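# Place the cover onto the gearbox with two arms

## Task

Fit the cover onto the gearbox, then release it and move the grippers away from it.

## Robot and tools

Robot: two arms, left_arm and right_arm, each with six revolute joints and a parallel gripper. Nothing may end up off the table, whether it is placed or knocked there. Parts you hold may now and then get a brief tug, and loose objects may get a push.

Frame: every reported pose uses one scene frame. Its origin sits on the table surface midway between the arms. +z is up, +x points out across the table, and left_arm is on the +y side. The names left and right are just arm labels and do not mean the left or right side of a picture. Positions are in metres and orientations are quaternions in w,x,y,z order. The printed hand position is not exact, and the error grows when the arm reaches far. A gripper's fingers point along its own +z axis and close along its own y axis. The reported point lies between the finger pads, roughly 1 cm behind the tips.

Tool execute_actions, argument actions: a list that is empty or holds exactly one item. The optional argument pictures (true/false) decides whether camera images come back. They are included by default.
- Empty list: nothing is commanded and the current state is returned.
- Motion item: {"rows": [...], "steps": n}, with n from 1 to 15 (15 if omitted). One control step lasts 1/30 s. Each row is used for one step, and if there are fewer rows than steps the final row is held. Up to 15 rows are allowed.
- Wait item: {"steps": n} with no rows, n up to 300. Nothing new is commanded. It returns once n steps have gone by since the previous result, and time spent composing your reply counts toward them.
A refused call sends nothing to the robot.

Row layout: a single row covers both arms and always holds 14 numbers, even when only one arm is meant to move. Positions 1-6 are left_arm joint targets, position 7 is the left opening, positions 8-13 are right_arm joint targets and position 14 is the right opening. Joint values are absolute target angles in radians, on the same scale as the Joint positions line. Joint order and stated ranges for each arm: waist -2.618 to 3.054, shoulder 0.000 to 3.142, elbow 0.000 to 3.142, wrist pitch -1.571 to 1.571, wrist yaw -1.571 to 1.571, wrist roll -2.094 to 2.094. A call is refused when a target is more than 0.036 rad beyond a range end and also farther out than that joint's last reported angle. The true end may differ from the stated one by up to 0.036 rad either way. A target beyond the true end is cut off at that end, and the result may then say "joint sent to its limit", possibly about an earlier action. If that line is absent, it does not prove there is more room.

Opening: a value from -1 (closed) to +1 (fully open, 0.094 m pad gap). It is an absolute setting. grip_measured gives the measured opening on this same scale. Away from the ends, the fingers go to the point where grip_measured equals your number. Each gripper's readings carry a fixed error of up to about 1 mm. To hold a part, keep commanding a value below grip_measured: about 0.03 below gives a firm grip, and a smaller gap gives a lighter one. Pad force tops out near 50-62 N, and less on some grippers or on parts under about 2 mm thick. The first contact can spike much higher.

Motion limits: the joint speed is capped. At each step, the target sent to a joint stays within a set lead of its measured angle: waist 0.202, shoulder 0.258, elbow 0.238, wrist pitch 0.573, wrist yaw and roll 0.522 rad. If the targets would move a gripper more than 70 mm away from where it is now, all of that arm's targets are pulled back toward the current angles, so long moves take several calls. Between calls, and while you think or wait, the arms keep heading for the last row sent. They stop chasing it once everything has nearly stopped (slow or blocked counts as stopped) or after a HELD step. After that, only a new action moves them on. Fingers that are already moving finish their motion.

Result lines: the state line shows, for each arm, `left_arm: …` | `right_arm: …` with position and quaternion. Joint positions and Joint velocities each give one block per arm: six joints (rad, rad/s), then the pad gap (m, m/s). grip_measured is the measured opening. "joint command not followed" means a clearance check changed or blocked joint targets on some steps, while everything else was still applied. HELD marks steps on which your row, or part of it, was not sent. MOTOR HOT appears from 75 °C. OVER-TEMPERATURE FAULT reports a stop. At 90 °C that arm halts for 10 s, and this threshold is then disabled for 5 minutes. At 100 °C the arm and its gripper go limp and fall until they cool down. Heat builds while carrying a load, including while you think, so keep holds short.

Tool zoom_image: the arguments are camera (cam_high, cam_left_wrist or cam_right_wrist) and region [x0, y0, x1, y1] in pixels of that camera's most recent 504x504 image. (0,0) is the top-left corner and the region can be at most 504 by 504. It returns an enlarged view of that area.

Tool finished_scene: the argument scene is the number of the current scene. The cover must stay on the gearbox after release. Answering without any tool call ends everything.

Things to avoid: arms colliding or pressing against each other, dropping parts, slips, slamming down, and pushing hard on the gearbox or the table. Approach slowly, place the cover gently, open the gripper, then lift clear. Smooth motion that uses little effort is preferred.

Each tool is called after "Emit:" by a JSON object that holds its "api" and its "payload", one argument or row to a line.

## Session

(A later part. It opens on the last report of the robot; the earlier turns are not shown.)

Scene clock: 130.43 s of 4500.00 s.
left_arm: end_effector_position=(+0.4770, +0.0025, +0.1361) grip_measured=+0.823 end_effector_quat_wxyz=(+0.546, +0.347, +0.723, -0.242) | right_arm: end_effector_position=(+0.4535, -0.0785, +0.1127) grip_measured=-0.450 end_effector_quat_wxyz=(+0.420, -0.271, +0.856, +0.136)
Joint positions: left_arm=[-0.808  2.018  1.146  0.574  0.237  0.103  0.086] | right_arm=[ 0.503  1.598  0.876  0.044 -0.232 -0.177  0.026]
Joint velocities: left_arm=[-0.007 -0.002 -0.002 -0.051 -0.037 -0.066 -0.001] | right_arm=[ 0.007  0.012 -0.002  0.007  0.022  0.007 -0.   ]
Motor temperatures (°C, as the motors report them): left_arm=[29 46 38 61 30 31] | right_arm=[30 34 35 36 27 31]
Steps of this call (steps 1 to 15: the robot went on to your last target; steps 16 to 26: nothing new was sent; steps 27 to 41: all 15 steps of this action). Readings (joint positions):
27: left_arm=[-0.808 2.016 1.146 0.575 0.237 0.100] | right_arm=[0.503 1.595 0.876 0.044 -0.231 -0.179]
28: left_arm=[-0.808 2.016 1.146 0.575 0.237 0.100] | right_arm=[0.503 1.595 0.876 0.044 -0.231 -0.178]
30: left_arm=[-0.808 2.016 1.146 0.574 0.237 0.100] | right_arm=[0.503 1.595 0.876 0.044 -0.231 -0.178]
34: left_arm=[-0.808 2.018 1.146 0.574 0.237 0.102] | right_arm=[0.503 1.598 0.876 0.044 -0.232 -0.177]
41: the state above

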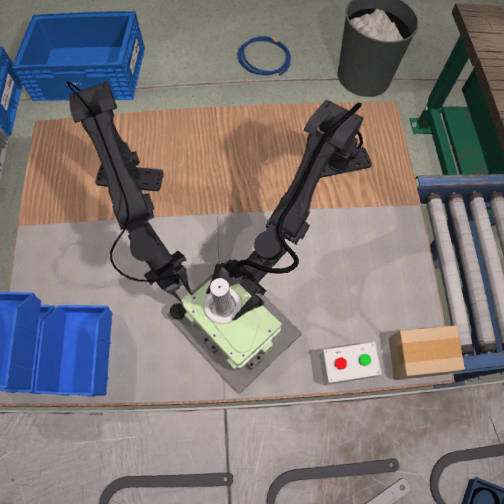

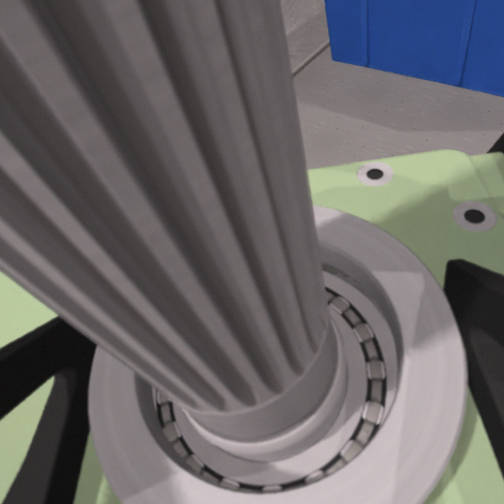

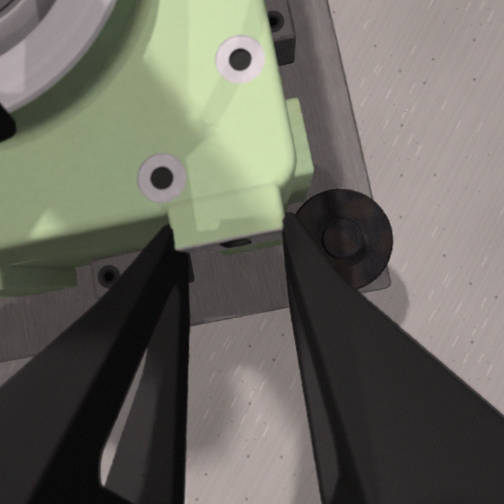

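Emit:
{"api": "execute_actions", "payload": {
  "actions": [
    {"rows":[[-0.797,2.0,1.155,0.66,0.287,0.155,0.78,0.503,1.605,0.878,0.058,-0.25,-0.2,-0.55],[-0.794,1.992,1.16,0.67,0.289,0.16,0.78,0.506,1.605,0.886,0.066,-0.25,-0.2,-0.55],[-0.791,1.985,1.165,0.68,0.291,0.165,0.78,0.508,1.605,0.893,0.072,-0.25,-0.2,-0.55],[-0.789,1.985,1.168,0.685,0.291,0.165,0.78,0.508,1.605,0.898,0.076,-0.25,-0.2,-0.55]]}
  ]
}}

Scene clock: 132.63 s of 4500.00 s.
left_arm: end_effector_position=(+0.4771, +0.0025, +0.1364) grip_measured=+0.823 end_effector_quat_wxyz=(+0.547, +0.349, +0.722, -0.242) | right_arm: end_effector_position=(+0.4535, -0.0785, +0.1127) grip_measured=-0.450 end_effector_quat_wxyz=(+0.420, -0.271, +0.856, +0.136)
Joint positions: left_arm=[-0.807  2.018  1.146  0.575  0.238  0.106  0.086] | right_arm=[ 0.503  1.598  0.876  0.044 -0.232 -0.176  0.026]
Joint velocities: left_arm=[-0.017  0.007 -0.007 -0.051 -0.051 -0.022  0.001] | right_arm=[ 0.002  0.007  0.002  0.022 -0.037  0.007  0.   ]
Motor temperatures (°C, as the motors report them): left_arm=[29 46 37 61 30 31] | right_arm=[30 34 35 36 27 31]
Steps of this call (steps 1 to 15: the robot went on to your last target; steps 16 to 51: nothing new was sent; steps 52 to 66: all 15 steps of this action). Readings (joint positions):
52: left_arm=[-0.808 2.018 1.146 0.574 0.237 0.103] | right_arm=[0.503 1.598 0.876 0.044 -0.232 -0.177]
53: left_arm=[-0.808 2.018 1.146 0.574 0.237 0.104] | right_arm=[0.503 1.598 0.876 0.044 -0.232 -0.177]
55: left_arm=[-0.808 2.018 1.146 0.575 0.237 0.106] | right_arm=[0.503 1.598 0.876 0.044 -0.232 -0.176]
59: left_arm=[-0.807 2.018 1.146 0.575 0.238 0.106] | right_arm=[0.503 1.598 0.876 0.044 -0.232 -0.176]
66: the state above

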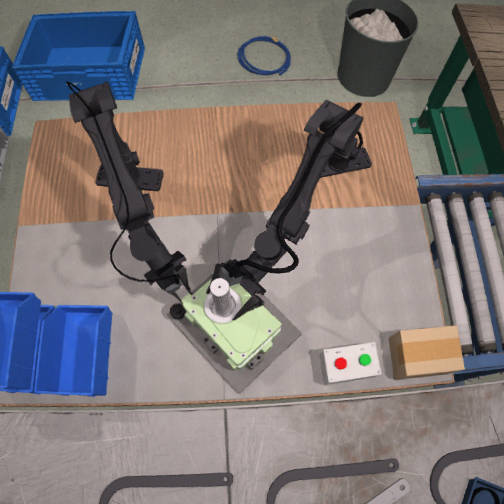

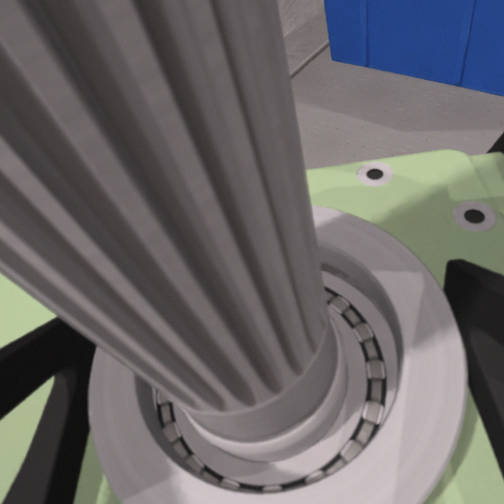

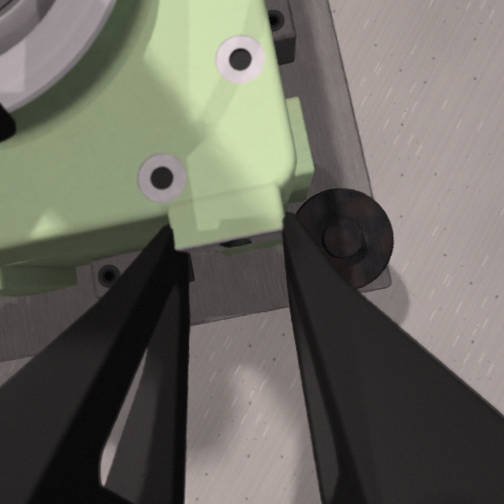

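Emit:
{"api": "execute_actions", "payload": {
  "actions": [
    {"rows":[[-0.787,1.985,1.17,0.688,0.291,0.165,0.78,0.508,1.608,0.902,0.08,-0.25,-0.2,-0.55],[-0.785,1.985,1.172,0.691,0.291,0.165,0.78,0.508,1.611,0.906,0.084,-0.25,-0.2,-0.55],[-0.783,1.985,1.174,0.694,0.291,0.165,0.78,0.508,1.614,0.91,0.088,-0.25,-0.2,-0.55],[-0.781,1.985,1.175,0.697,0.291,0.165,0.78,0.508,1.617,0.914,0.092,-0.25,-0.2,-0.55],[-0.779,1.985,1.176,0.7,0.291,0.165,0.78,0.508,1.62,0.918,0.095,-0.25,-0.2,-0.55]]}
  ]
}}

Scene clock: 134.03 s of 4500.00 s.
left_arm: end_effector_position=(+0.4794, +0.0050, +0.1355) grip_measured=+0.823 end_effector_quat_wxyz=(+0.548, +0.348, +0.722, -0.241) | right_arm: end_effector_position=(+0.4557, -0.0761, +0.1106) grip_measured=-0.450 end_effector_quat_wxyz=(+0.422, -0.272, +0.854, +0.137)
Joint positions: left_arm=[-0.8    2.021  1.146  0.579  0.244  0.108  0.086] | right_arm=[ 0.506  1.613  0.876  0.065 -0.233 -0.175  0.026]
Joint velocities: left_arm=[-0.027 -0.007  0.007 -0.037  0.022 -0.007  0.   ] | right_arm=[-0.007  0.032 -0.017 -0.037 -0.007  0.037 -0.   ]
Motor temperatures (°C, as the motors report them): left_arm=[29 46 37 61 30 31] | right_arm=[30 34 35 36 27 31]
Steps of this call (steps 1 to 15: the robot went on to your last target; steps 16 to 27: nothing new was sent; steps 28 to 42: all 15 steps of this action). Readings (joint positions):
28: left_arm=[-0.807 2.018 1.146 0.576 0.238 0.106] | right_arm=[0.503 1.598 0.876 0.044 -0.232 -0.176]
29: left_arm=[-0.807 2.018 1.146 0.576 0.238 0.106] | right_arm=[0.503 1.598 0.876 0.044 -0.232 -0.176]
31: left_arm=[-0.806 2.018 1.146 0.577 0.239 0.107] | right_arm=[0.503 1.601 0.876 0.048 -0.232 -0.176]
35: left_arm=[-0.800 2.021 1.146 0.578 0.244 0.109] | right_arm=[0.506 1.611 0.876 0.065 -0.233 -0.176]
42: the state above

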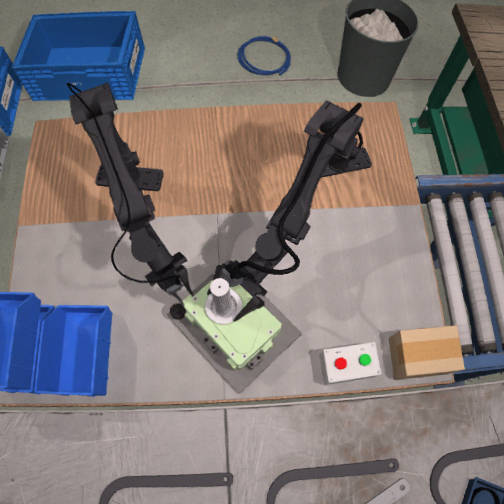

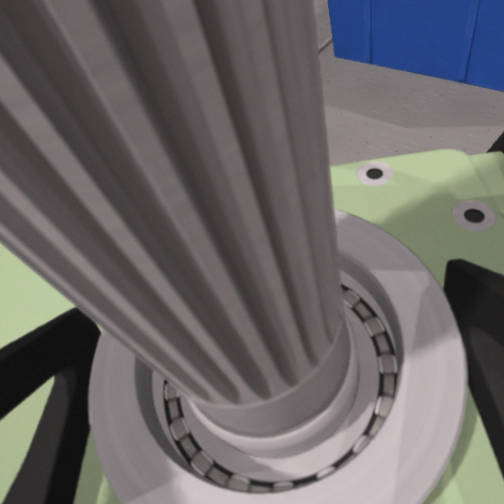

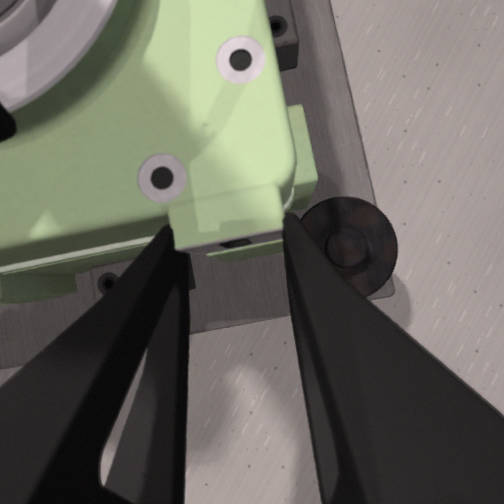

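Emit:
{"api": "execute_actions", "payload": {
  "actions": [
    {"rows":[[-0.785,1.992,1.17,0.695,0.291,0.155,0.78,0.507,1.622,0.91,0.093,-0.25,-0.2,-0.55],[-0.79,2.0,1.164,0.69,0.291,0.145,0.78,0.506,1.624,0.902,0.091,-0.25,-0.2,-0.55],[-0.795,2.008,1.158,0.685,0.291,0.135,0.78,0.506,1.626,0.894,0.09,-0.25,-0.2,-0.55],[-0.797,2.016,1.152,0.68,0.291,0.13,0.78,0.506,1.628,0.886,0.09,-0.25,-0.2,-0.55],[-0.797,2.024,1.146,0.68,0.291,0.13,0.78,0.506,1.63,0.878,0.09,-0.25,-0.2,-0.55],[-0.797,2.032,1.14,0.68,0.291,0.13,0.78,0.506,1.632,0.87,0.09,-0.25,-0.2,-0.55]]}
  ]
}}

Emit:
{"api": "zoom_image", "payload": {
  "camera": "cam_high",
  "region": [165,270,295,390]
}}

Scene clock: 135.70 s of 4500.00 s.
left_arm: end_effector_position=(+0.4796, +0.0049, +0.1333) grip_measured=+0.823 end_effector_quat_wxyz=(+0.547, +0.347, +0.723, -0.241) | right_arm: end_effector_position=(+0.4558, -0.0761, +0.1094) grip_measured=-0.450 end_effector_quat_wxyz=(+0.421, -0.271, +0.854, +0.137)
Joint positions: left_arm=[-0.8    2.026  1.146  0.58   0.242  0.106  0.086] | right_arm=[ 0.506  1.616  0.876  0.065 -0.232 -0.175  0.026]
Joint velocities: left_arm=[-0.012 -0.012  0.002 -0.066  0.037  0.051  0.   ] | right_arm=[-0.017 -0.012 -0.007  0.007 -0.11  -0.007 -0.001]
Motor temperatures (°C, as the motors report them): left_arm=[29 46 37 61 30 31] | right_arm=[30 34 35 36 27 31]
Steps of this call (steps 1 to 15: the robot went on to your last target; steps 16 to 35: nothing new was sent; steps 36 to 50: all 15 steps of this action). Readings (joint positions):
36: left_arm=[-0.800 2.022 1.146 0.579 0.244 0.108] | right_arm=[0.506 1.613 0.876 0.065 -0.233 -0.175]
37: left_arm=[-0.800 2.022 1.146 0.579 0.244 0.108] | right_arm=[0.506 1.613 0.876 0.065 -0.233 -0.175]
39: left_arm=[-0.800 2.024 1.146 0.579 0.244 0.104] | right_arm=[0.506 1.613 0.876 0.065 -0.233 -0.175]
43: left_arm=[-0.800 2.026 1.146 0.580 0.243 0.106] | right_arm=[0.506 1.616 0.876 0.065 -0.232 -0.175]
50: the state above

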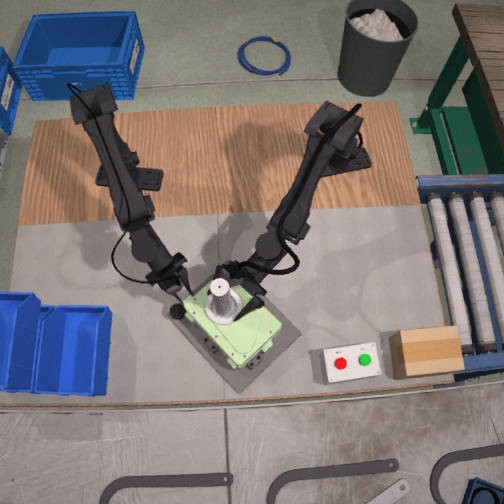

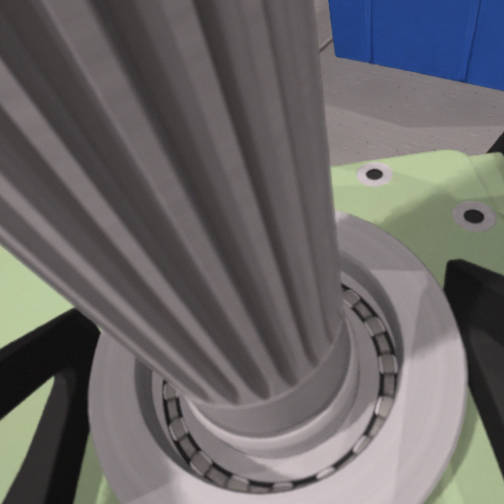

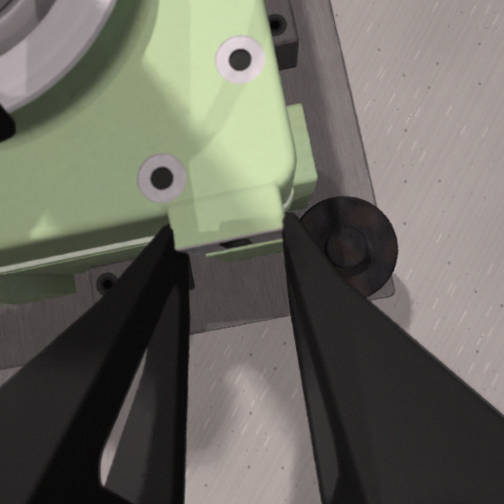

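Region (165, 270, 295, 390) of cam_high's 504x504 image, scaled by 3.877, with more detail than that image has; it fills the top 465 rows of this view, and the rest is white.

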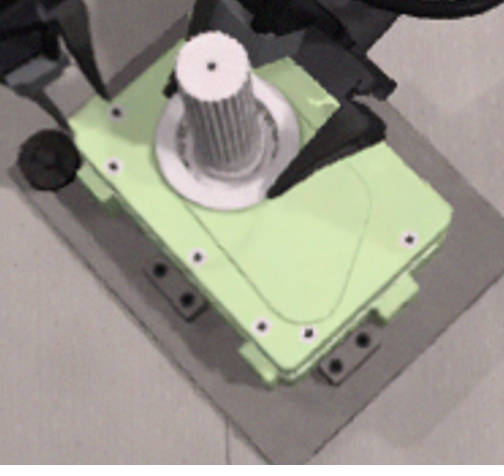

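Emit:
{"api": "execute_actions", "payload": {
  "actions": [
    {"rows":[[-0.799,2.03,1.15,0.685,0.291,0.135,0.78,0.502,1.625,0.876,0.09,-0.25,-0.2,-0.55],[-0.801,2.03,1.16,0.69,0.291,0.14,0.78,0.498,1.618,0.882,0.09,-0.25,-0.2,-0.55],[-0.803,2.03,1.17,0.695,0.291,0.145,0.78,0.494,1.611,0.888,0.09,-0.25,-0.2,-0.55],[-0.805,2.03,1.178,0.7,0.291,0.15,0.78,0.49,1.605,0.892,0.09,-0.25,-0.2,-0.55],[-0.805,2.03,1.185,0.7,0.291,0.15,0.78,0.486,1.605,0.892,0.09,-0.25,-0.2,-0.55],[-0.805,2.03,1.19,0.7,0.291,0.15,0.78,0.482,1.605,0.892,0.09,-0.25,-0.2,-0.55]]}
  ]
}}

Scene clock: 137.10 s of 4500.00 s.
left_arm: end_effector_position=(+0.4794, +0.0045, +0.1335) grip_measured=+0.823 end_effector_quat_wxyz=(+0.547, +0.348, +0.722, -0.240) | right_arm: end_effector_position=(+0.4560, -0.0766, +0.1097) grip_measured=-0.450 end_effector_quat_wxyz=(+0.421, -0.271, +0.854, +0.140)
Joint positions: left_arm=[-0.801  2.026  1.146  0.581  0.241  0.108  0.086] | right_arm=[ 0.502  1.616  0.876  0.066 -0.24  -0.175  0.026]
Joint velocities: left_arm=[-0.012 -0.022  0.007  0.022 -0.022 -0.007  0.   ] | right_arm=[ 0.002  0.002  0.002 -0.022  0.051  0.051  0.   ]
Motor temperatures (°C, as the motors report them): left_arm=[29 46 37 61 30 31] | right_arm=[30 33 35 36 27 31]
Steps of this call (steps 1 to 15: the robot went on to your last target; steps 16 to 27: nothing new was sent; steps 28 to 42: all 15 steps of this action). Readings (joint positions):
28: left_arm=[-0.800 2.026 1.146 0.580 0.242 0.106] | right_arm=[0.506 1.616 0.876 0.065 -0.232 -0.175]
29: left_arm=[-0.800 2.026 1.146 0.581 0.242 0.107] | right_arm=[0.506 1.616 0.876 0.065 -0.232 -0.175]
31: left_arm=[-0.801 2.026 1.146 0.581 0.241 0.108] | right_arm=[0.505 1.616 0.876 0.066 -0.233 -0.175]
35: left_arm=[-0.801 2.026 1.146 0.581 0.241 0.108] | right_arm=[0.502 1.616 0.876 0.066 -0.239 -0.175]
42: the state above

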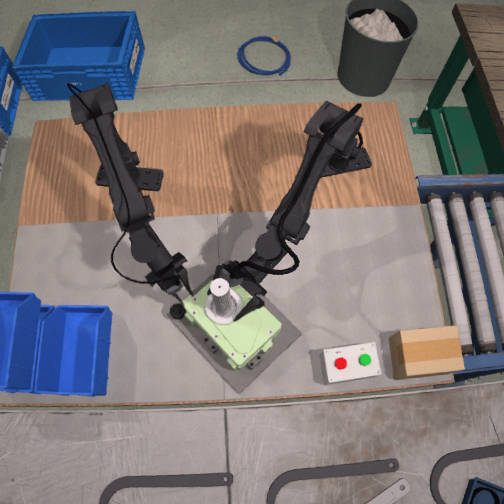

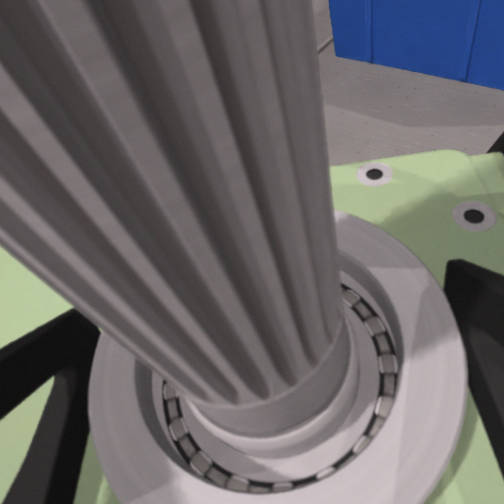

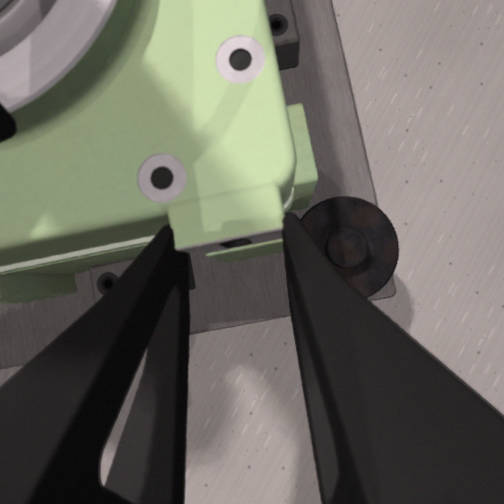

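Emit:
{"api": "execute_actions", "payload": {
  "actions": [
    {"rows":[[-0.806,2.028,1.194,0.7,0.291,0.15,0.78,0.48,1.6,0.895,0.09,-0.245,-0.2,-0.55],[-0.807,2.026,1.198,0.7,0.291,0.15,0.78,0.478,1.596,0.898,0.09,-0.24,-0.2,-0.55],[-0.808,2.024,1.202,0.7,0.291,0.15,0.78,0.476,1.592,0.9,0.09,-0.235,-0.2,-0.55],[-0.809,2.022,1.206,0.7,0.291,0.15,0.78,0.474,1.59,0.9,0.09,-0.23,-0.2,-0.55],[-0.81,2.02,1.21,0.7,0.291,0.15,0.78,0.472,1.59,0.9,0.09,-0.225,-0.2,-0.55],[-0.81,2.02,1.214,0.7,0.291,0.15,0.78,0.47,1.59,0.9,0.09,-0.22,-0.2,-0.55]]}
  ]
}}

Scene clock: 138.27 s of 4500.00 s.
left_arm: end_effector_position=(+0.4796, +0.0044, +0.1339) grip_measured=+0.823 end_effector_quat_wxyz=(+0.547, +0.348, +0.722, -0.240) | right_arm: end_effector_position=(+0.4563, -0.0770, +0.1098) grip_measured=-0.450 end_effector_quat_wxyz=(+0.422, -0.271, +0.854, +0.140)
Joint positions: left_arm=[-0.801  2.026  1.147  0.58   0.241  0.108  0.086] | right_arm=[ 0.5    1.616  0.876  0.066 -0.241 -0.175  0.026]
Joint velocities: left_arm=[-0.017  0.002  0.007  0.051 -0.037  0.051 -0.   ] | right_arm=[-0.017 -0.012  0.002  0.051 -0.022 -0.051  0.   ]
Motor temperatures (°C, as the motors report them): left_arm=[29 45 38 61 30 31] | right_arm=[30 33 35 36 27 31]
Steps of this call (steps 1 to 15: the robot went on to your last target; steps 16 to 20: nothing new was sent; steps 21 to 35: all 15 steps of this action). Readings (joint positions):
21: left_arm=[-0.801 2.026 1.146 0.581 0.241 0.108] | right_arm=[0.502 1.616 0.876 0.066 -0.240 -0.175]
22: left_arm=[-0.801 2.026 1.146 0.581 0.241 0.108] | right_arm=[0.502 1.616 0.876 0.066 -0.240 -0.175]
24: left_arm=[-0.801 2.026 1.146 0.581 0.241 0.108] | right_arm=[0.501 1.616 0.876 0.066 -0.240 -0.175]
28: left_arm=[-0.801 2.026 1.147 0.580 0.241 0.108] | right_arm=[0.500 1.616 0.876 0.066 -0.241 -0.175]
35: the state above

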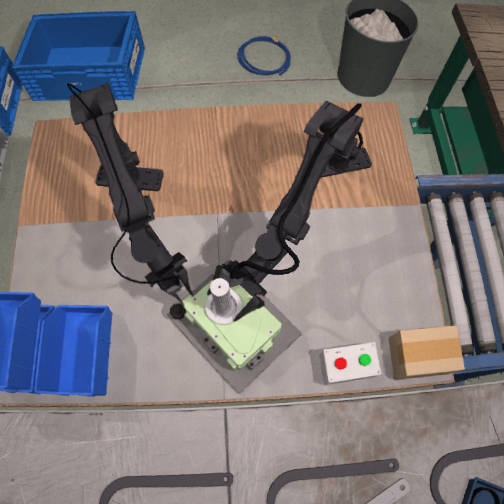

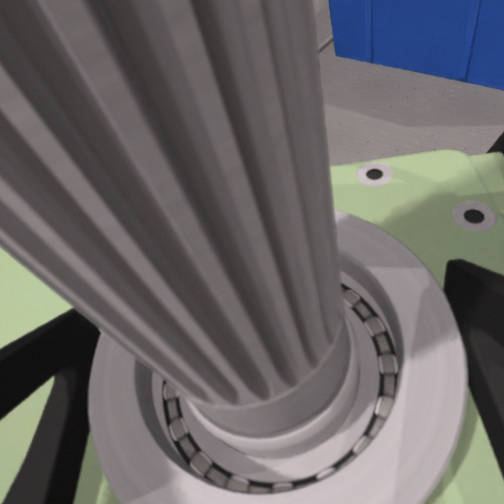

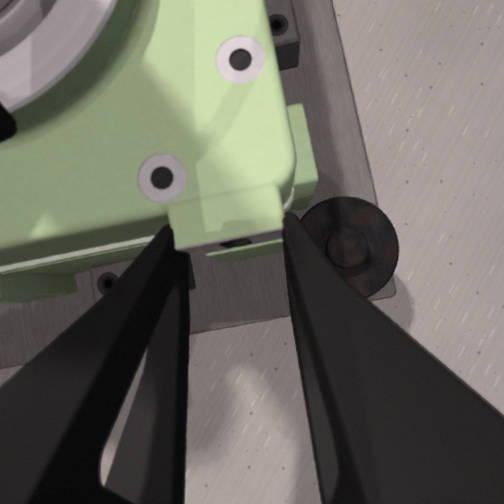

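Emit:
{"api": "execute_actions", "payload": {
  "actions": [
    {"rows":[[-0.81,2.012,1.214,0.702,0.291,0.155,0.78,0.474,1.586,0.905,0.092,-0.225,-0.2,-0.55],[-0.81,2.004,1.214,0.704,0.291,0.16,0.78,0.477,1.582,0.91,0.094,-0.23,-0.2,-0.55],[-0.81,1.996,1.214,0.706,0.291,0.165,0.78,0.48,1.578,0.915,0.096,-0.235,-0.2,-0.55],[-0.81,1.988,1.214,0.708,0.291,0.17,0.78,0.48,1.574,0.92,0.098,-0.235,-0.2,-0.55],[-0.81,1.98,1.214,0.71,0.291,0.17,0.78,0.48,1.57,0.925,0.1,-0.235,-0.2,-0.55]]}
  ]
}}

Scene clock: 139.73 s of 4500.00 s.
left_arm: end_effector_position=(+0.4796, +0.0044, +0.1343) grip_measured=+0.823 end_effector_quat_wxyz=(+0.548, +0.348, +0.722, -0.240) | right_arm: end_effector_position=(+0.4562, -0.0768, +0.1099) grip_measured=-0.450 end_effector_quat_wxyz=(+0.422, -0.271, +0.854, +0.140)
Joint positions: left_arm=[-0.801  2.025  1.147  0.58   0.241  0.108  0.086] | right_arm=[ 0.5    1.616  0.876  0.067 -0.242 -0.175  0.026]
Joint velocities: left_arm=[ 0.002  0.017  0.012 -0.007 -0.051 -0.022  0.001] | right_arm=[-0.002 -0.022 -0.022 -0.022  0.022  0.022 -0.001]
Motor temperatures (°C, as the motors report them): left_arm=[29 45 38 61 30 31] | right_arm=[30 34 35 36 27 31]
Steps of this call (steps 1 to 15: the robot went on to your last target; steps 16 to 29: nothing new was sent; steps 30 to 44: all 15 steps of this action). Readings (joint positions):
30: left_arm=[-0.801 2.026 1.147 0.580 0.241 0.108] | right_arm=[0.500 1.616 0.876 0.066 -0.241 -0.175]
31: left_arm=[-0.801 2.026 1.147 0.580 0.241 0.108] | right_arm=[0.500 1.616 0.876 0.066 -0.242 -0.175]
33: left_arm=[-0.801 2.025 1.147 0.580 0.241 0.108] | right_arm=[0.500 1.616 0.876 0.067 -0.242 -0.175]
37: left_arm=[-0.801 2.025 1.147 0.580 0.241 0.108] | right_arm=[0.500 1.616 0.876 0.067 -0.242 -0.175]
44: the state above

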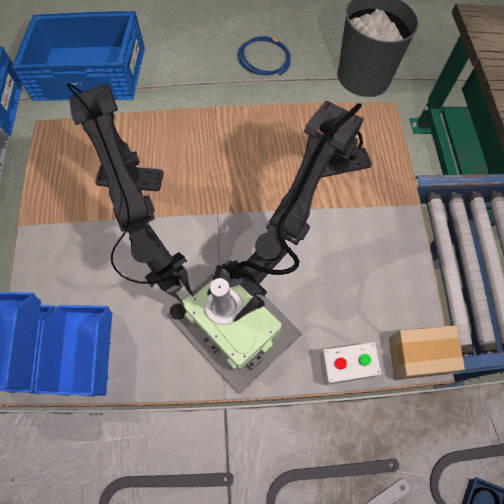

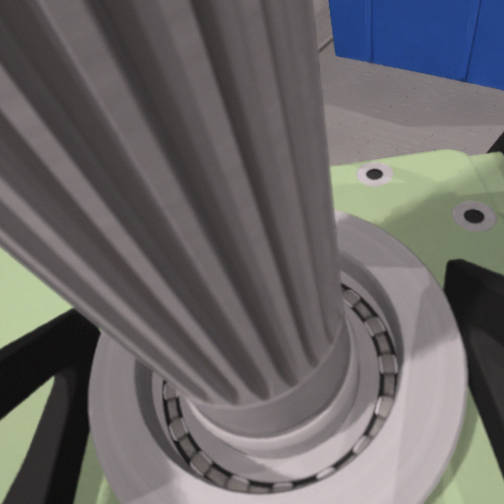

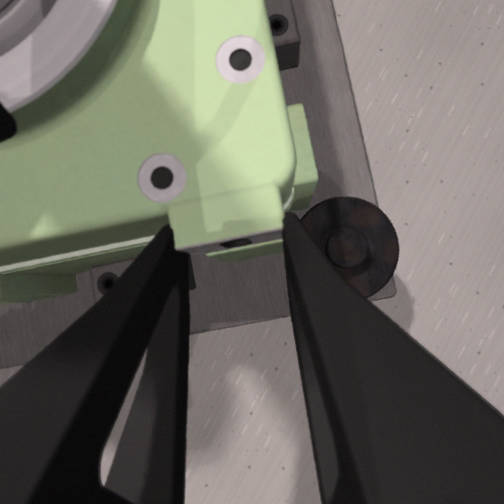

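Emit:
{"api": "execute_actions", "payload": {
  "actions": [
    {"rows":[[-0.808,1.99,1.204,0.7,0.285,0.16,0.78,0.483,1.58,0.917,0.097,-0.236,-0.195,-0.55],[-0.806,2.0,1.194,0.69,0.28,0.15,0.78,0.486,1.59,0.909,0.094,-0.237,-0.19,-0.55],[-0.804,2.01,1.184,0.68,0.275,0.14,0.78,0.489,1.6,0.901,0.091,-0.238,-0.185,-0.55],[-0.802,2.02,1.174,0.67,0.27,0.13,0.78,0.492,1.61,0.893,0.088,-0.239,-0.18,-0.55],[-0.801,2.03,1.164,0.66,0.265,0.12,0.78,0.495,1.62,0.885,0.085,-0.24,-0.18,-0.55],[-0.801,2.04,1.154,0.65,0.26,0.11,0.78,0.498,1.63,0.877,0.085,-0.24,-0.18,-0.55],[-0.801,2.05,1.146,0.64,0.255,0.105,0.78,0.5,1.64,0.87,0.085,-0.24,-0.18,-0.55],[-0.801,2.06,1.14,0.635,0.25,0.1,0.78,0.5,1.65,0.864,0.085,-0.24,-0.18,-0.55]]}
  ]
}}

Scene clock: 141.13 s of 4500.00 s.
left_arm: end_effector_position=(+0.4797, +0.0047, +0.1320) grip_measured=+0.823 end_effector_quat_wxyz=(+0.545, +0.345, +0.726, -0.240) | right_arm: end_effector_position=(+0.4563, -0.0767, +0.1084) grip_measured=-0.450 end_effector_quat_wxyz=(+0.420, -0.268, +0.855, +0.142)
Joint positions: left_arm=[-0.802  2.027  1.147  0.576  0.237  0.102  0.086] | right_arm=[ 0.5    1.62   0.876  0.068 -0.243 -0.169  0.026]
Joint velocities: left_arm=[-0.002  0.007 -0.017  0.081 -0.037 -0.051  0.   ] | right_arm=[ 0.017  0.002  0.002 -0.037  0.022 -0.007  0.   ]
Motor temperatures (°C, as the motors report them): left_arm=[29 45 38 61 30 31] | right_arm=[30 34 35 36 27 31]
Steps of this call (steps 1 to 15: the robot went on to your last target; steps 16 to 27: nothing new was sent; steps 28 to 42: all 15 steps of this action). Readings (joint positions):
28: left_arm=[-0.801 2.025 1.147 0.580 0.241 0.108] | right_arm=[0.500 1.616 0.876 0.067 -0.242 -0.175]
29: left_arm=[-0.801 2.025 1.147 0.579 0.241 0.108] | right_arm=[0.500 1.616 0.876 0.067 -0.242 -0.174]
31: left_arm=[-0.801 2.025 1.147 0.578 0.240 0.105] | right_arm=[0.500 1.616 0.876 0.067 -0.242 -0.172]
35: left_arm=[-0.802 2.027 1.147 0.576 0.237 0.101] | right_arm=[0.500 1.620 0.876 0.068 -0.243 -0.169]
42: the state above

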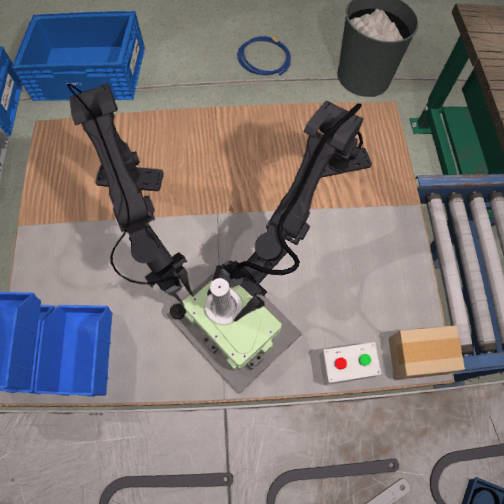

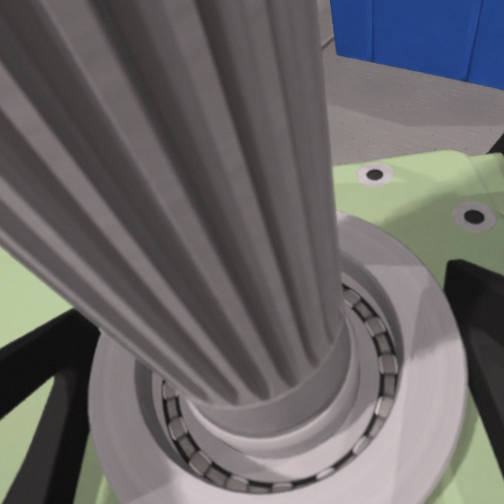

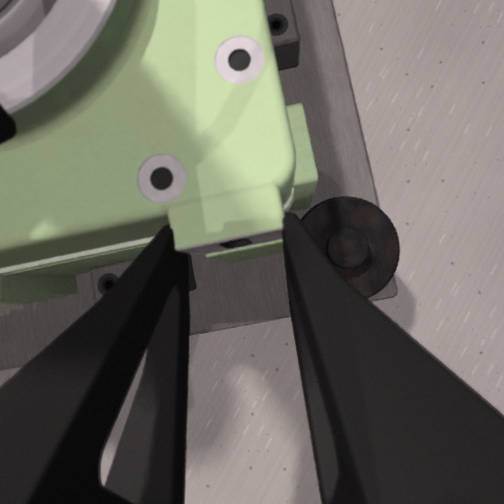

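Emit:
{"api": "execute_actions", "payload": {
  "actions": [
    {"rows":[[-0.801,2.03,1.15,0.62,0.245,0.1,0.78,0.5,1.62,0.876,0.075,-0.24,-0.17,-0.5],[-0.801,2.03,1.15,0.6,0.24,0.1,0.78,0.5,1.615,0.876,0.07,-0.24,-0.17,-0.3],[-0.801,2.03,1.15,0.6,0.24,0.1,0.78,0.5,1.615,0.876,0.07,-0.24,-0.17,-0.1],[-0.801,2.03,1.15,0.6,0.24,0.1,0.78,0.5,1.615,0.876,0.07,-0.24,-0.17,-0.1],[-0.801,2.03,1.15,0.6,0.24,0.1,0.78,0.5,1.615,0.876,0.07,-0.24,-0.17,-0.1],[-0.801,2.03,1.15,0.6,0.24,0.1,0.78,0.495,1.58,0.86,0.065,-0.24,-0.17,-0.1],[-0.801,2.03,1.15,0.6,0.24,0.1,0.78,0.485,1.545,0.84,0.06,-0.24,-0.17,-0.1],[-0.801,2.03,1.15,0.6,0.24,0.1,0.78,0.475,1.51,0.815,0.06,-0.24,-0.17,-0.1],[-0.801,2.03,1.15,0.6,0.24,0.1,0.78,0.465,1.475,0.79,0.06,-0.24,-0.17,-0.1],[-0.801,2.03,1.15,0.6,0.24,0.1,0.78,0.455,1.44,0.765,0.06,-0.24,-0.17,-0.1],[-0.801,2.03,1.15,0.6,0.24,0.1,0.78,0.445,1.41,0.74,0.06,-0.24,-0.17,-0.1]]}
  ]
}}

Emit:
{"api": "execute_actions", "payload": {
  "actions": [
    {"steps":10}
  ]
}}

Scene clock: 143.30 s of 4500.00 s.
left_arm: end_effector_position=(+0.4796, +0.0049, +0.1315) grip_measured=+0.823 end_effector_quat_wxyz=(+0.544, +0.345, +0.726, -0.240) | right_arm: end_effector_position=(+0.4337, -0.1069, +0.1359) grip_measured=-0.102 end_effector_quat_wxyz=(+0.453, -0.245, +0.847, +0.130)
Joint positions: left_arm=[-0.802  2.027  1.147  0.574  0.236  0.103  0.086] | right_arm=[ 0.449  1.426  0.757  0.06  -0.24  -0.166  0.042]
Joint velocities: left_arm=[-0.017 -0.007 -0.002 -0.007  0.022  0.051 -0.   ] | right_arm=[ 0.007 -0.095 -0.002  0.081 -0.051 -0.051 -0.001]
Motor temperatures (°C, as the motors report them): left_arm=[29 45 38 60 30 31] | right_arm=[30 34 35 36 27 31]
Steps of this call (steps 1 to 15: the robot went on to your last target; steps 16 to 50: nothing new was sent; steps 51 to 65: all 15 steps of this action). Readings (joint positions):
51: left_arm=[-0.802 2.027 1.147 0.575 0.236 0.103] | right_arm=[0.500 1.620 0.876 0.068 -0.243 -0.168]
52: left_arm=[-0.802 2.027 1.147 0.574 0.236 0.103] | right_arm=[0.500 1.620 0.876 0.068 -0.243 -0.166]
54: left_arm=[-0.802 2.027 1.147 0.574 0.236 0.103] | right_arm=[0.500 1.620 0.876 0.067 -0.242 -0.166]
58: left_arm=[-0.802 2.027 1.147 0.574 0.236 0.103] | right_arm=[0.497 1.598 0.861 0.066 -0.242 -0.166]
65: the state above

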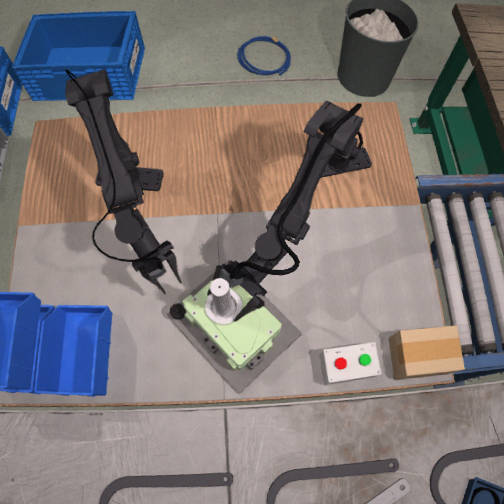

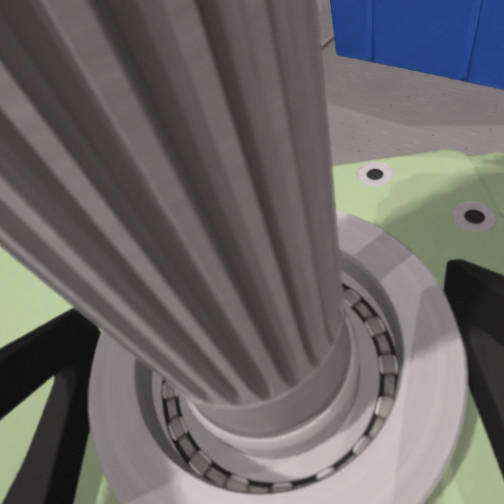

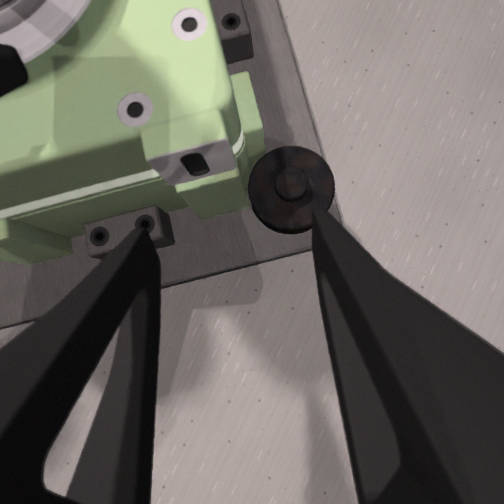

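Scene clock: 143.63 s of 4500.00 s.
left_arm: end_effector_position=(+0.4796, +0.0049, +0.1315) grip_measured=+0.823 end_effector_quat_wxyz=(+0.544, +0.345, +0.726, -0.240) | right_arm: end_effector_position=(+0.4336, -0.1069, +0.1363) grip_measured=-0.102 end_effector_quat_wxyz=(+0.454, -0.245, +0.847, +0.130)
Joint positions: left_arm=[-0.802  2.027  1.147  0.574  0.236  0.103  0.086] | right_arm=[ 0.449  1.425  0.757  0.06  -0.24  -0.166  0.042]
Joint velocities: left_arm=[-0.017 -0.002 -0.012 -0.007 -0.007 -0.022 -0.   ] | right_arm=[-0.017 -0.032  0.012 -0.022  0.037 -0.007 -0.   ]
Motor temperatures (°C, as the motors report them): left_arm=[29 45 38 60 30 31] | right_arm=[30 34 35 36 27 31]
Steps of this call (steps 1 to 10: the robot went on to your last target). Readings (joint positions):
1: left_arm=[-0.802 2.027 1.147 0.574 0.236 0.103] | right_arm=[0.449 1.425 0.757 0.061 -0.240 -0.166]
2: left_arm=[-0.802 2.027 1.147 0.574 0.236 0.103] | right_arm=[0.449 1.425 0.757 0.061 -0.240 -0.166]
4: left_arm=[-0.802 2.027 1.147 0.574 0.236 0.103] | right_arm=[0.449 1.425 0.757 0.060 -0.240 -0.166]
8: left_arm=[-0.802 2.027 1.147 0.574 0.236 0.103] | right_arm=[0.449 1.425 0.757 0.060 -0.240 -0.166]
10: the state above

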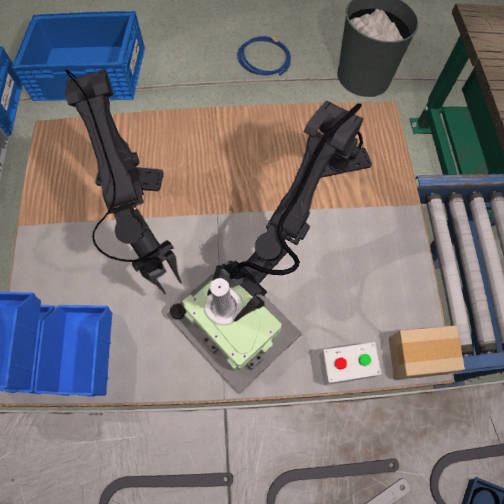

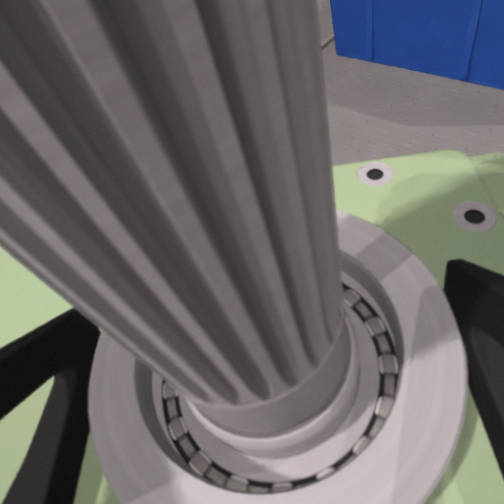

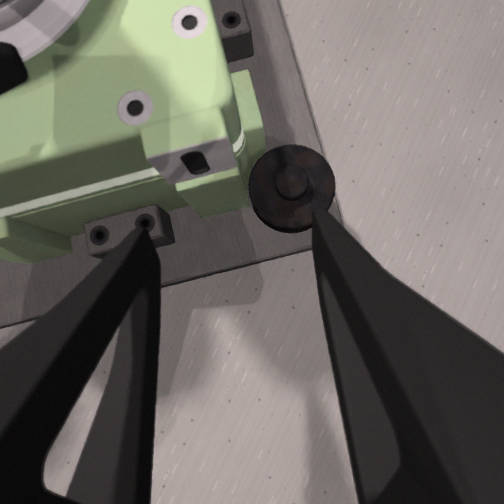

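Emit:
{"api": "execute_actions", "payload": {
  "actions": [
    {"rows":[[-0.801,2.03,1.15,0.6,0.24,0.1,0.78,0.445,1.42,0.66,0.2,-0.24,-0.15,-0.1],[-0.801,2.03,1.15,0.6,0.24,0.1,0.78,0.445,1.44,0.58,0.34,-0.24,-0.14,-0.1],[-0.801,2.03,1.15,0.6,0.24,0.1,0.78,0.445,1.47,0.51,0.48,-0.24,-0.13,-0.1],[-0.801,2.03,1.15,0.6,0.24,0.1,0.78,0.445,1.5,0.45,0.62,-0.24,-0.12,-0.1],[-0.801,2.03,1.15,0.6,0.24,0.1,0.78,0.445,1.54,0.4,0.76,-0.24,-0.11,-0.1],[-0.801,2.03,1.15,0.6,0.24,0.1,0.78,0.445,1.58,0.35,0.89,-0.24,-0.1,-0.1],[-0.801,2.03,1.15,0.6,0.24,0.1,0.78,0.445,1.62,0.31,1.01,-0.24,-0.08,-0.1],[-0.801,2.03,1.15,0.6,0.24,0.1,0.78,0.445,1.66,0.28,1.12,-0.24,-0.07,-0.1],[-0.801,2.03,1.15,0.6,0.24,0.1,0.78,0.445,1.69,0.255,1.21,-0.24,-0.06,-0.1],[-0.801,2.03,1.15,0.6,0.24,0.1,0.78,0.445,1.715,0.24,1.29,-0.24,-0.05,-0.1]]}
  ],
  "pictures": false
}}

Emit:
{"api": "execute_actions", "payload": {
  "actions": [
    {"steps":15}
  ]
}}

Scene clock: 146.20 s of 4500.00 s.
left_arm: end_effector_position=(+0.4796, +0.0049, +0.1315) grip_measured=+0.823 end_effector_quat_wxyz=(+0.544, +0.345, +0.726, -0.240) | right_arm: end_effector_position=(+0.3930, -0.1182, +0.0538) grip_measured=-0.102 end_effector_quat_wxyz=(+0.550, -0.206, +0.795, +0.155)
Joint positions: left_arm=[-0.802  2.027  1.147  0.574  0.236  0.103  0.086] | right_arm=[ 0.449  1.721  0.241  1.114 -0.24  -0.069  0.042]
Joint velocities: left_arm=[-0.007  0.007 -0.002  0.037  0.066 -0.051 -0.   ] | right_arm=[0.007 0.012 0.007 1.311 0.007 0.168 0.001]
Motor temperatures (°C, as the motors report them): left_arm=[29 44 38 59 30 31] | right_arm=[30 33 35 36 27 31]
Steps of this call (steps 1 to 15: the robot went on to your last target; steps 16 to 62: nothing new was sent; steps 63 to 77: all 15 steps of this action). Readings (joint positions):
63: left_arm=[-0.802 2.027 1.147 0.574 0.236 0.103] | right_arm=[0.449 1.425 0.745 0.084 -0.240 -0.165]
64: left_arm=[-0.802 2.027 1.147 0.574 0.236 0.103] | right_arm=[0.449 1.425 0.713 0.142 -0.240 -0.161]
66: left_arm=[-0.802 2.027 1.147 0.574 0.236 0.103] | right_arm=[0.449 1.435 0.602 0.305 -0.240 -0.151]
70: left_arm=[-0.802 2.027 1.147 0.574 0.236 0.103] | right_arm=[0.449 1.586 0.361 0.673 -0.240 -0.118]
77: the state above

Scene clock: 146.70 s of 4500.00 s.
left_arm: end_effector_position=(+0.4796, +0.0049, +0.1315) grip_measured=+0.823 end_effector_quat_wxyz=(+0.544, +0.345, +0.726, -0.240) | right_arm: end_effector_position=(+0.4033, -0.1154, +0.0896) grip_measured=-0.102 end_effector_quat_wxyz=(+0.610, -0.200, +0.750, +0.160)
Joint positions: left_arm=[-0.802  2.027  1.147  0.574  0.236  0.103  0.086] | right_arm=[ 0.449  1.721  0.241  1.267 -0.24  -0.055  0.042]
Joint velocities: left_arm=[-0.012 -0.007 -0.007  0.022  0.007 -0.022 -0.   ] | right_arm=[-0.007  0.002 -0.012  0.007  0.066  0.051  0.001]
Motor temperatures (°C, as the motors report them): left_arm=[29 44 37 59 30 31] | right_arm=[30 33 35 36 27 31]
Steps of this call (steps 1 to 15: the robot went on to your last target). Readings (joint positions):
1: left_arm=[-0.802 2.027 1.147 0.574 0.236 0.103] | right_arm=[0.449 1.721 0.241 1.151 -0.240 -0.066]
2: left_arm=[-0.802 2.027 1.147 0.574 0.236 0.103] | right_arm=[0.449 1.721 0.241 1.178 -0.240 -0.064]
4: left_arm=[-0.802 2.027 1.147 0.574 0.236 0.103] | right_arm=[0.449 1.721 0.241 1.216 -0.240 -0.061]
8: left_arm=[-0.802 2.027 1.147 0.574 0.236 0.103] | right_arm=[0.449 1.721 0.241 1.251 -0.240 -0.057]
15: the state above

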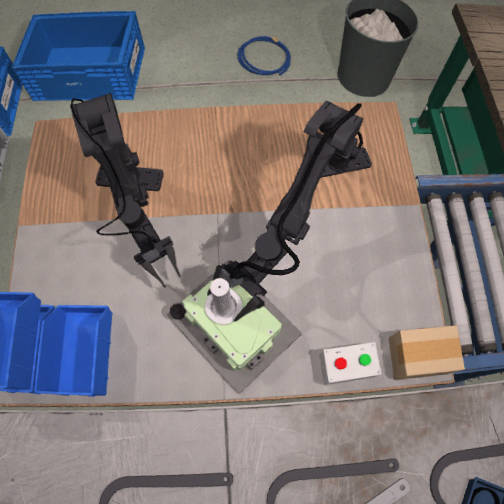

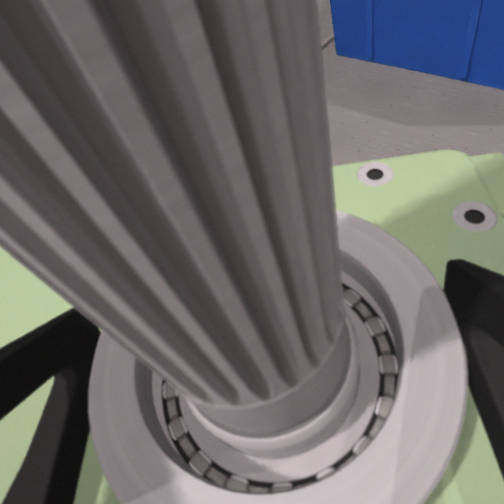

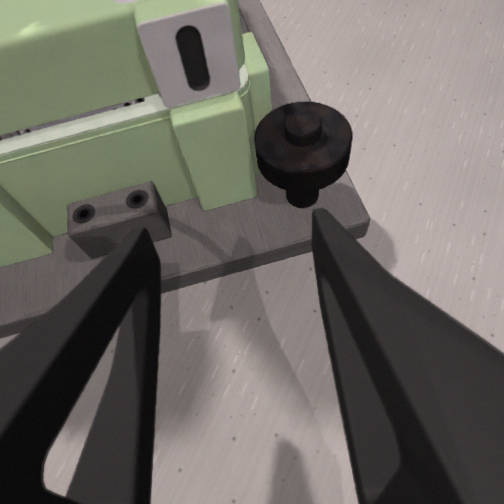

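Emit:
{"api": "execute_actions", "payload": {
  "actions": [
    {"rows":[[-0.8,2.025,1.155,0.615,0.26,0.11,0.78,0.445,1.715,0.24,1.31,-0.24,-0.05,-0.1],[-0.799,2.02,1.16,0.63,0.28,0.12,0.78,0.445,1.715,0.24,1.33,-0.24,-0.05,-0.1],[-0.798,2.015,1.165,0.645,0.3,0.13,0.78,0.445,1.715,0.24,1.35,-0.24,-0.05,-0.1],[-0.797,2.01,1.17,0.66,0.32,0.14,0.78,0.445,1.715,0.24,1.37,-0.24,-0.05,-0.1],[-0.796,2.01,1.175,0.67,0.34,0.15,0.78,0.445,1.715,0.24,1.39,-0.24,-0.05,-0.1],[-0.795,2.01,1.18,0.68,0.36,0.16,0.78,0.445,1.715,0.24,1.4,-0.24,-0.05,-0.1],[-0.795,2.01,1.18,0.68,0.38,0.17,0.78,0.445,1.715,0.24,1.4,-0.24,-0.05,-0.1]]}
  ]
}}

Emit:
{"api": "zoom_image", "payload": {
  "camera": "cam_high",
  "region": [200,290,300,390]
}}

Scene clock: 149.10 s of 4500.00 s.
left_arm: end_effector_position=(+0.4787, +0.0038, +0.1328) grip_measured=+0.823 end_effector_quat_wxyz=(+0.545, +0.349, +0.723, -0.242) | right_arm: end_effector_position=(+0.4073, -0.1143, +0.1154) grip_measured=-0.102 end_effector_quat_wxyz=(+0.651, -0.199, +0.715, +0.160)
Joint positions: left_arm=[-0.802  2.027  1.147  0.577  0.244  0.108  0.086] | right_arm=[ 0.449  1.721  0.241  1.375 -0.24  -0.055  0.042]
Joint velocities: left_arm=[-0.032  0.017 -0.007  0.022  0.066 -0.095  0.   ] | right_arm=[-0.007  0.017 -0.022  0.037  0.007  0.022 -0.001]
Motor temperatures (°C, as the motors report them): left_arm=[29 44 37 59 30 31] | right_arm=[30 33 35 36 27 31]
Steps of this call (steps 1 to 15: the robot went on to your last target; steps 16 to 57: nothing new was sent; steps 58 to 72: all 15 steps of this action). Readings (joint positions):
58: left_arm=[-0.802 2.027 1.147 0.574 0.237 0.103] | right_arm=[0.449 1.721 0.241 1.272 -0.240 -0.055]
59: left_arm=[-0.802 2.027 1.147 0.574 0.238 0.103] | right_arm=[0.449 1.721 0.241 1.276 -0.240 -0.055]
61: left_arm=[-0.802 2.027 1.147 0.575 0.240 0.104] | right_arm=[0.449 1.721 0.241 1.296 -0.240 -0.055]
65: left_arm=[-0.802 2.027 1.147 0.577 0.244 0.108] | right_arm=[0.449 1.721 0.241 1.345 -0.240 -0.055]
72: the state above

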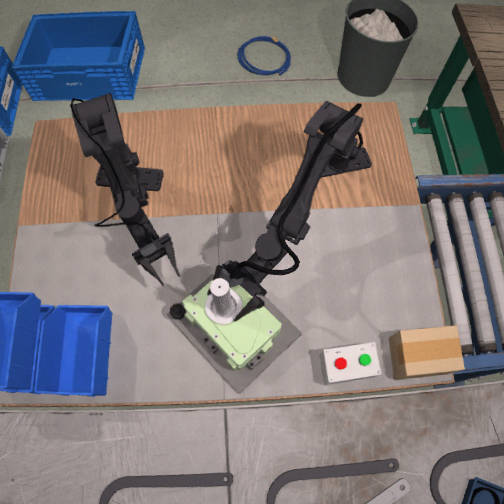

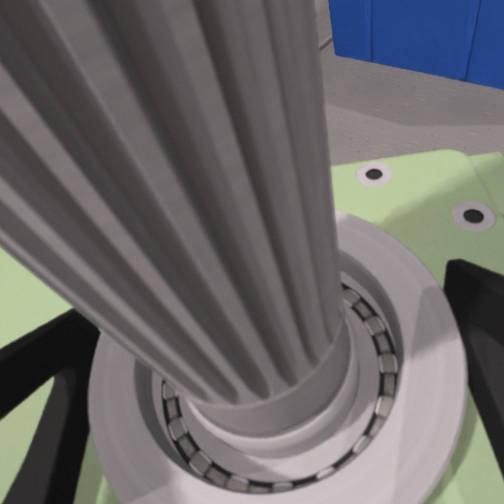

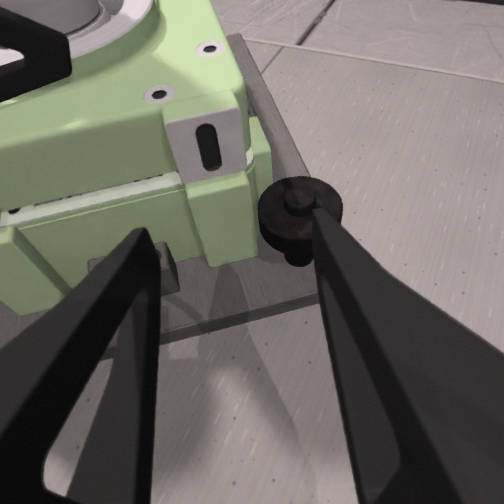

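Region (200, 290, 300, 390) of cam_high's 504x504 image, scaled by 5.040, with more detail than that image has.

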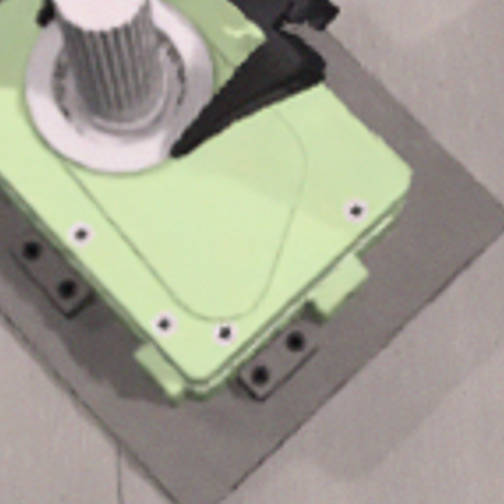

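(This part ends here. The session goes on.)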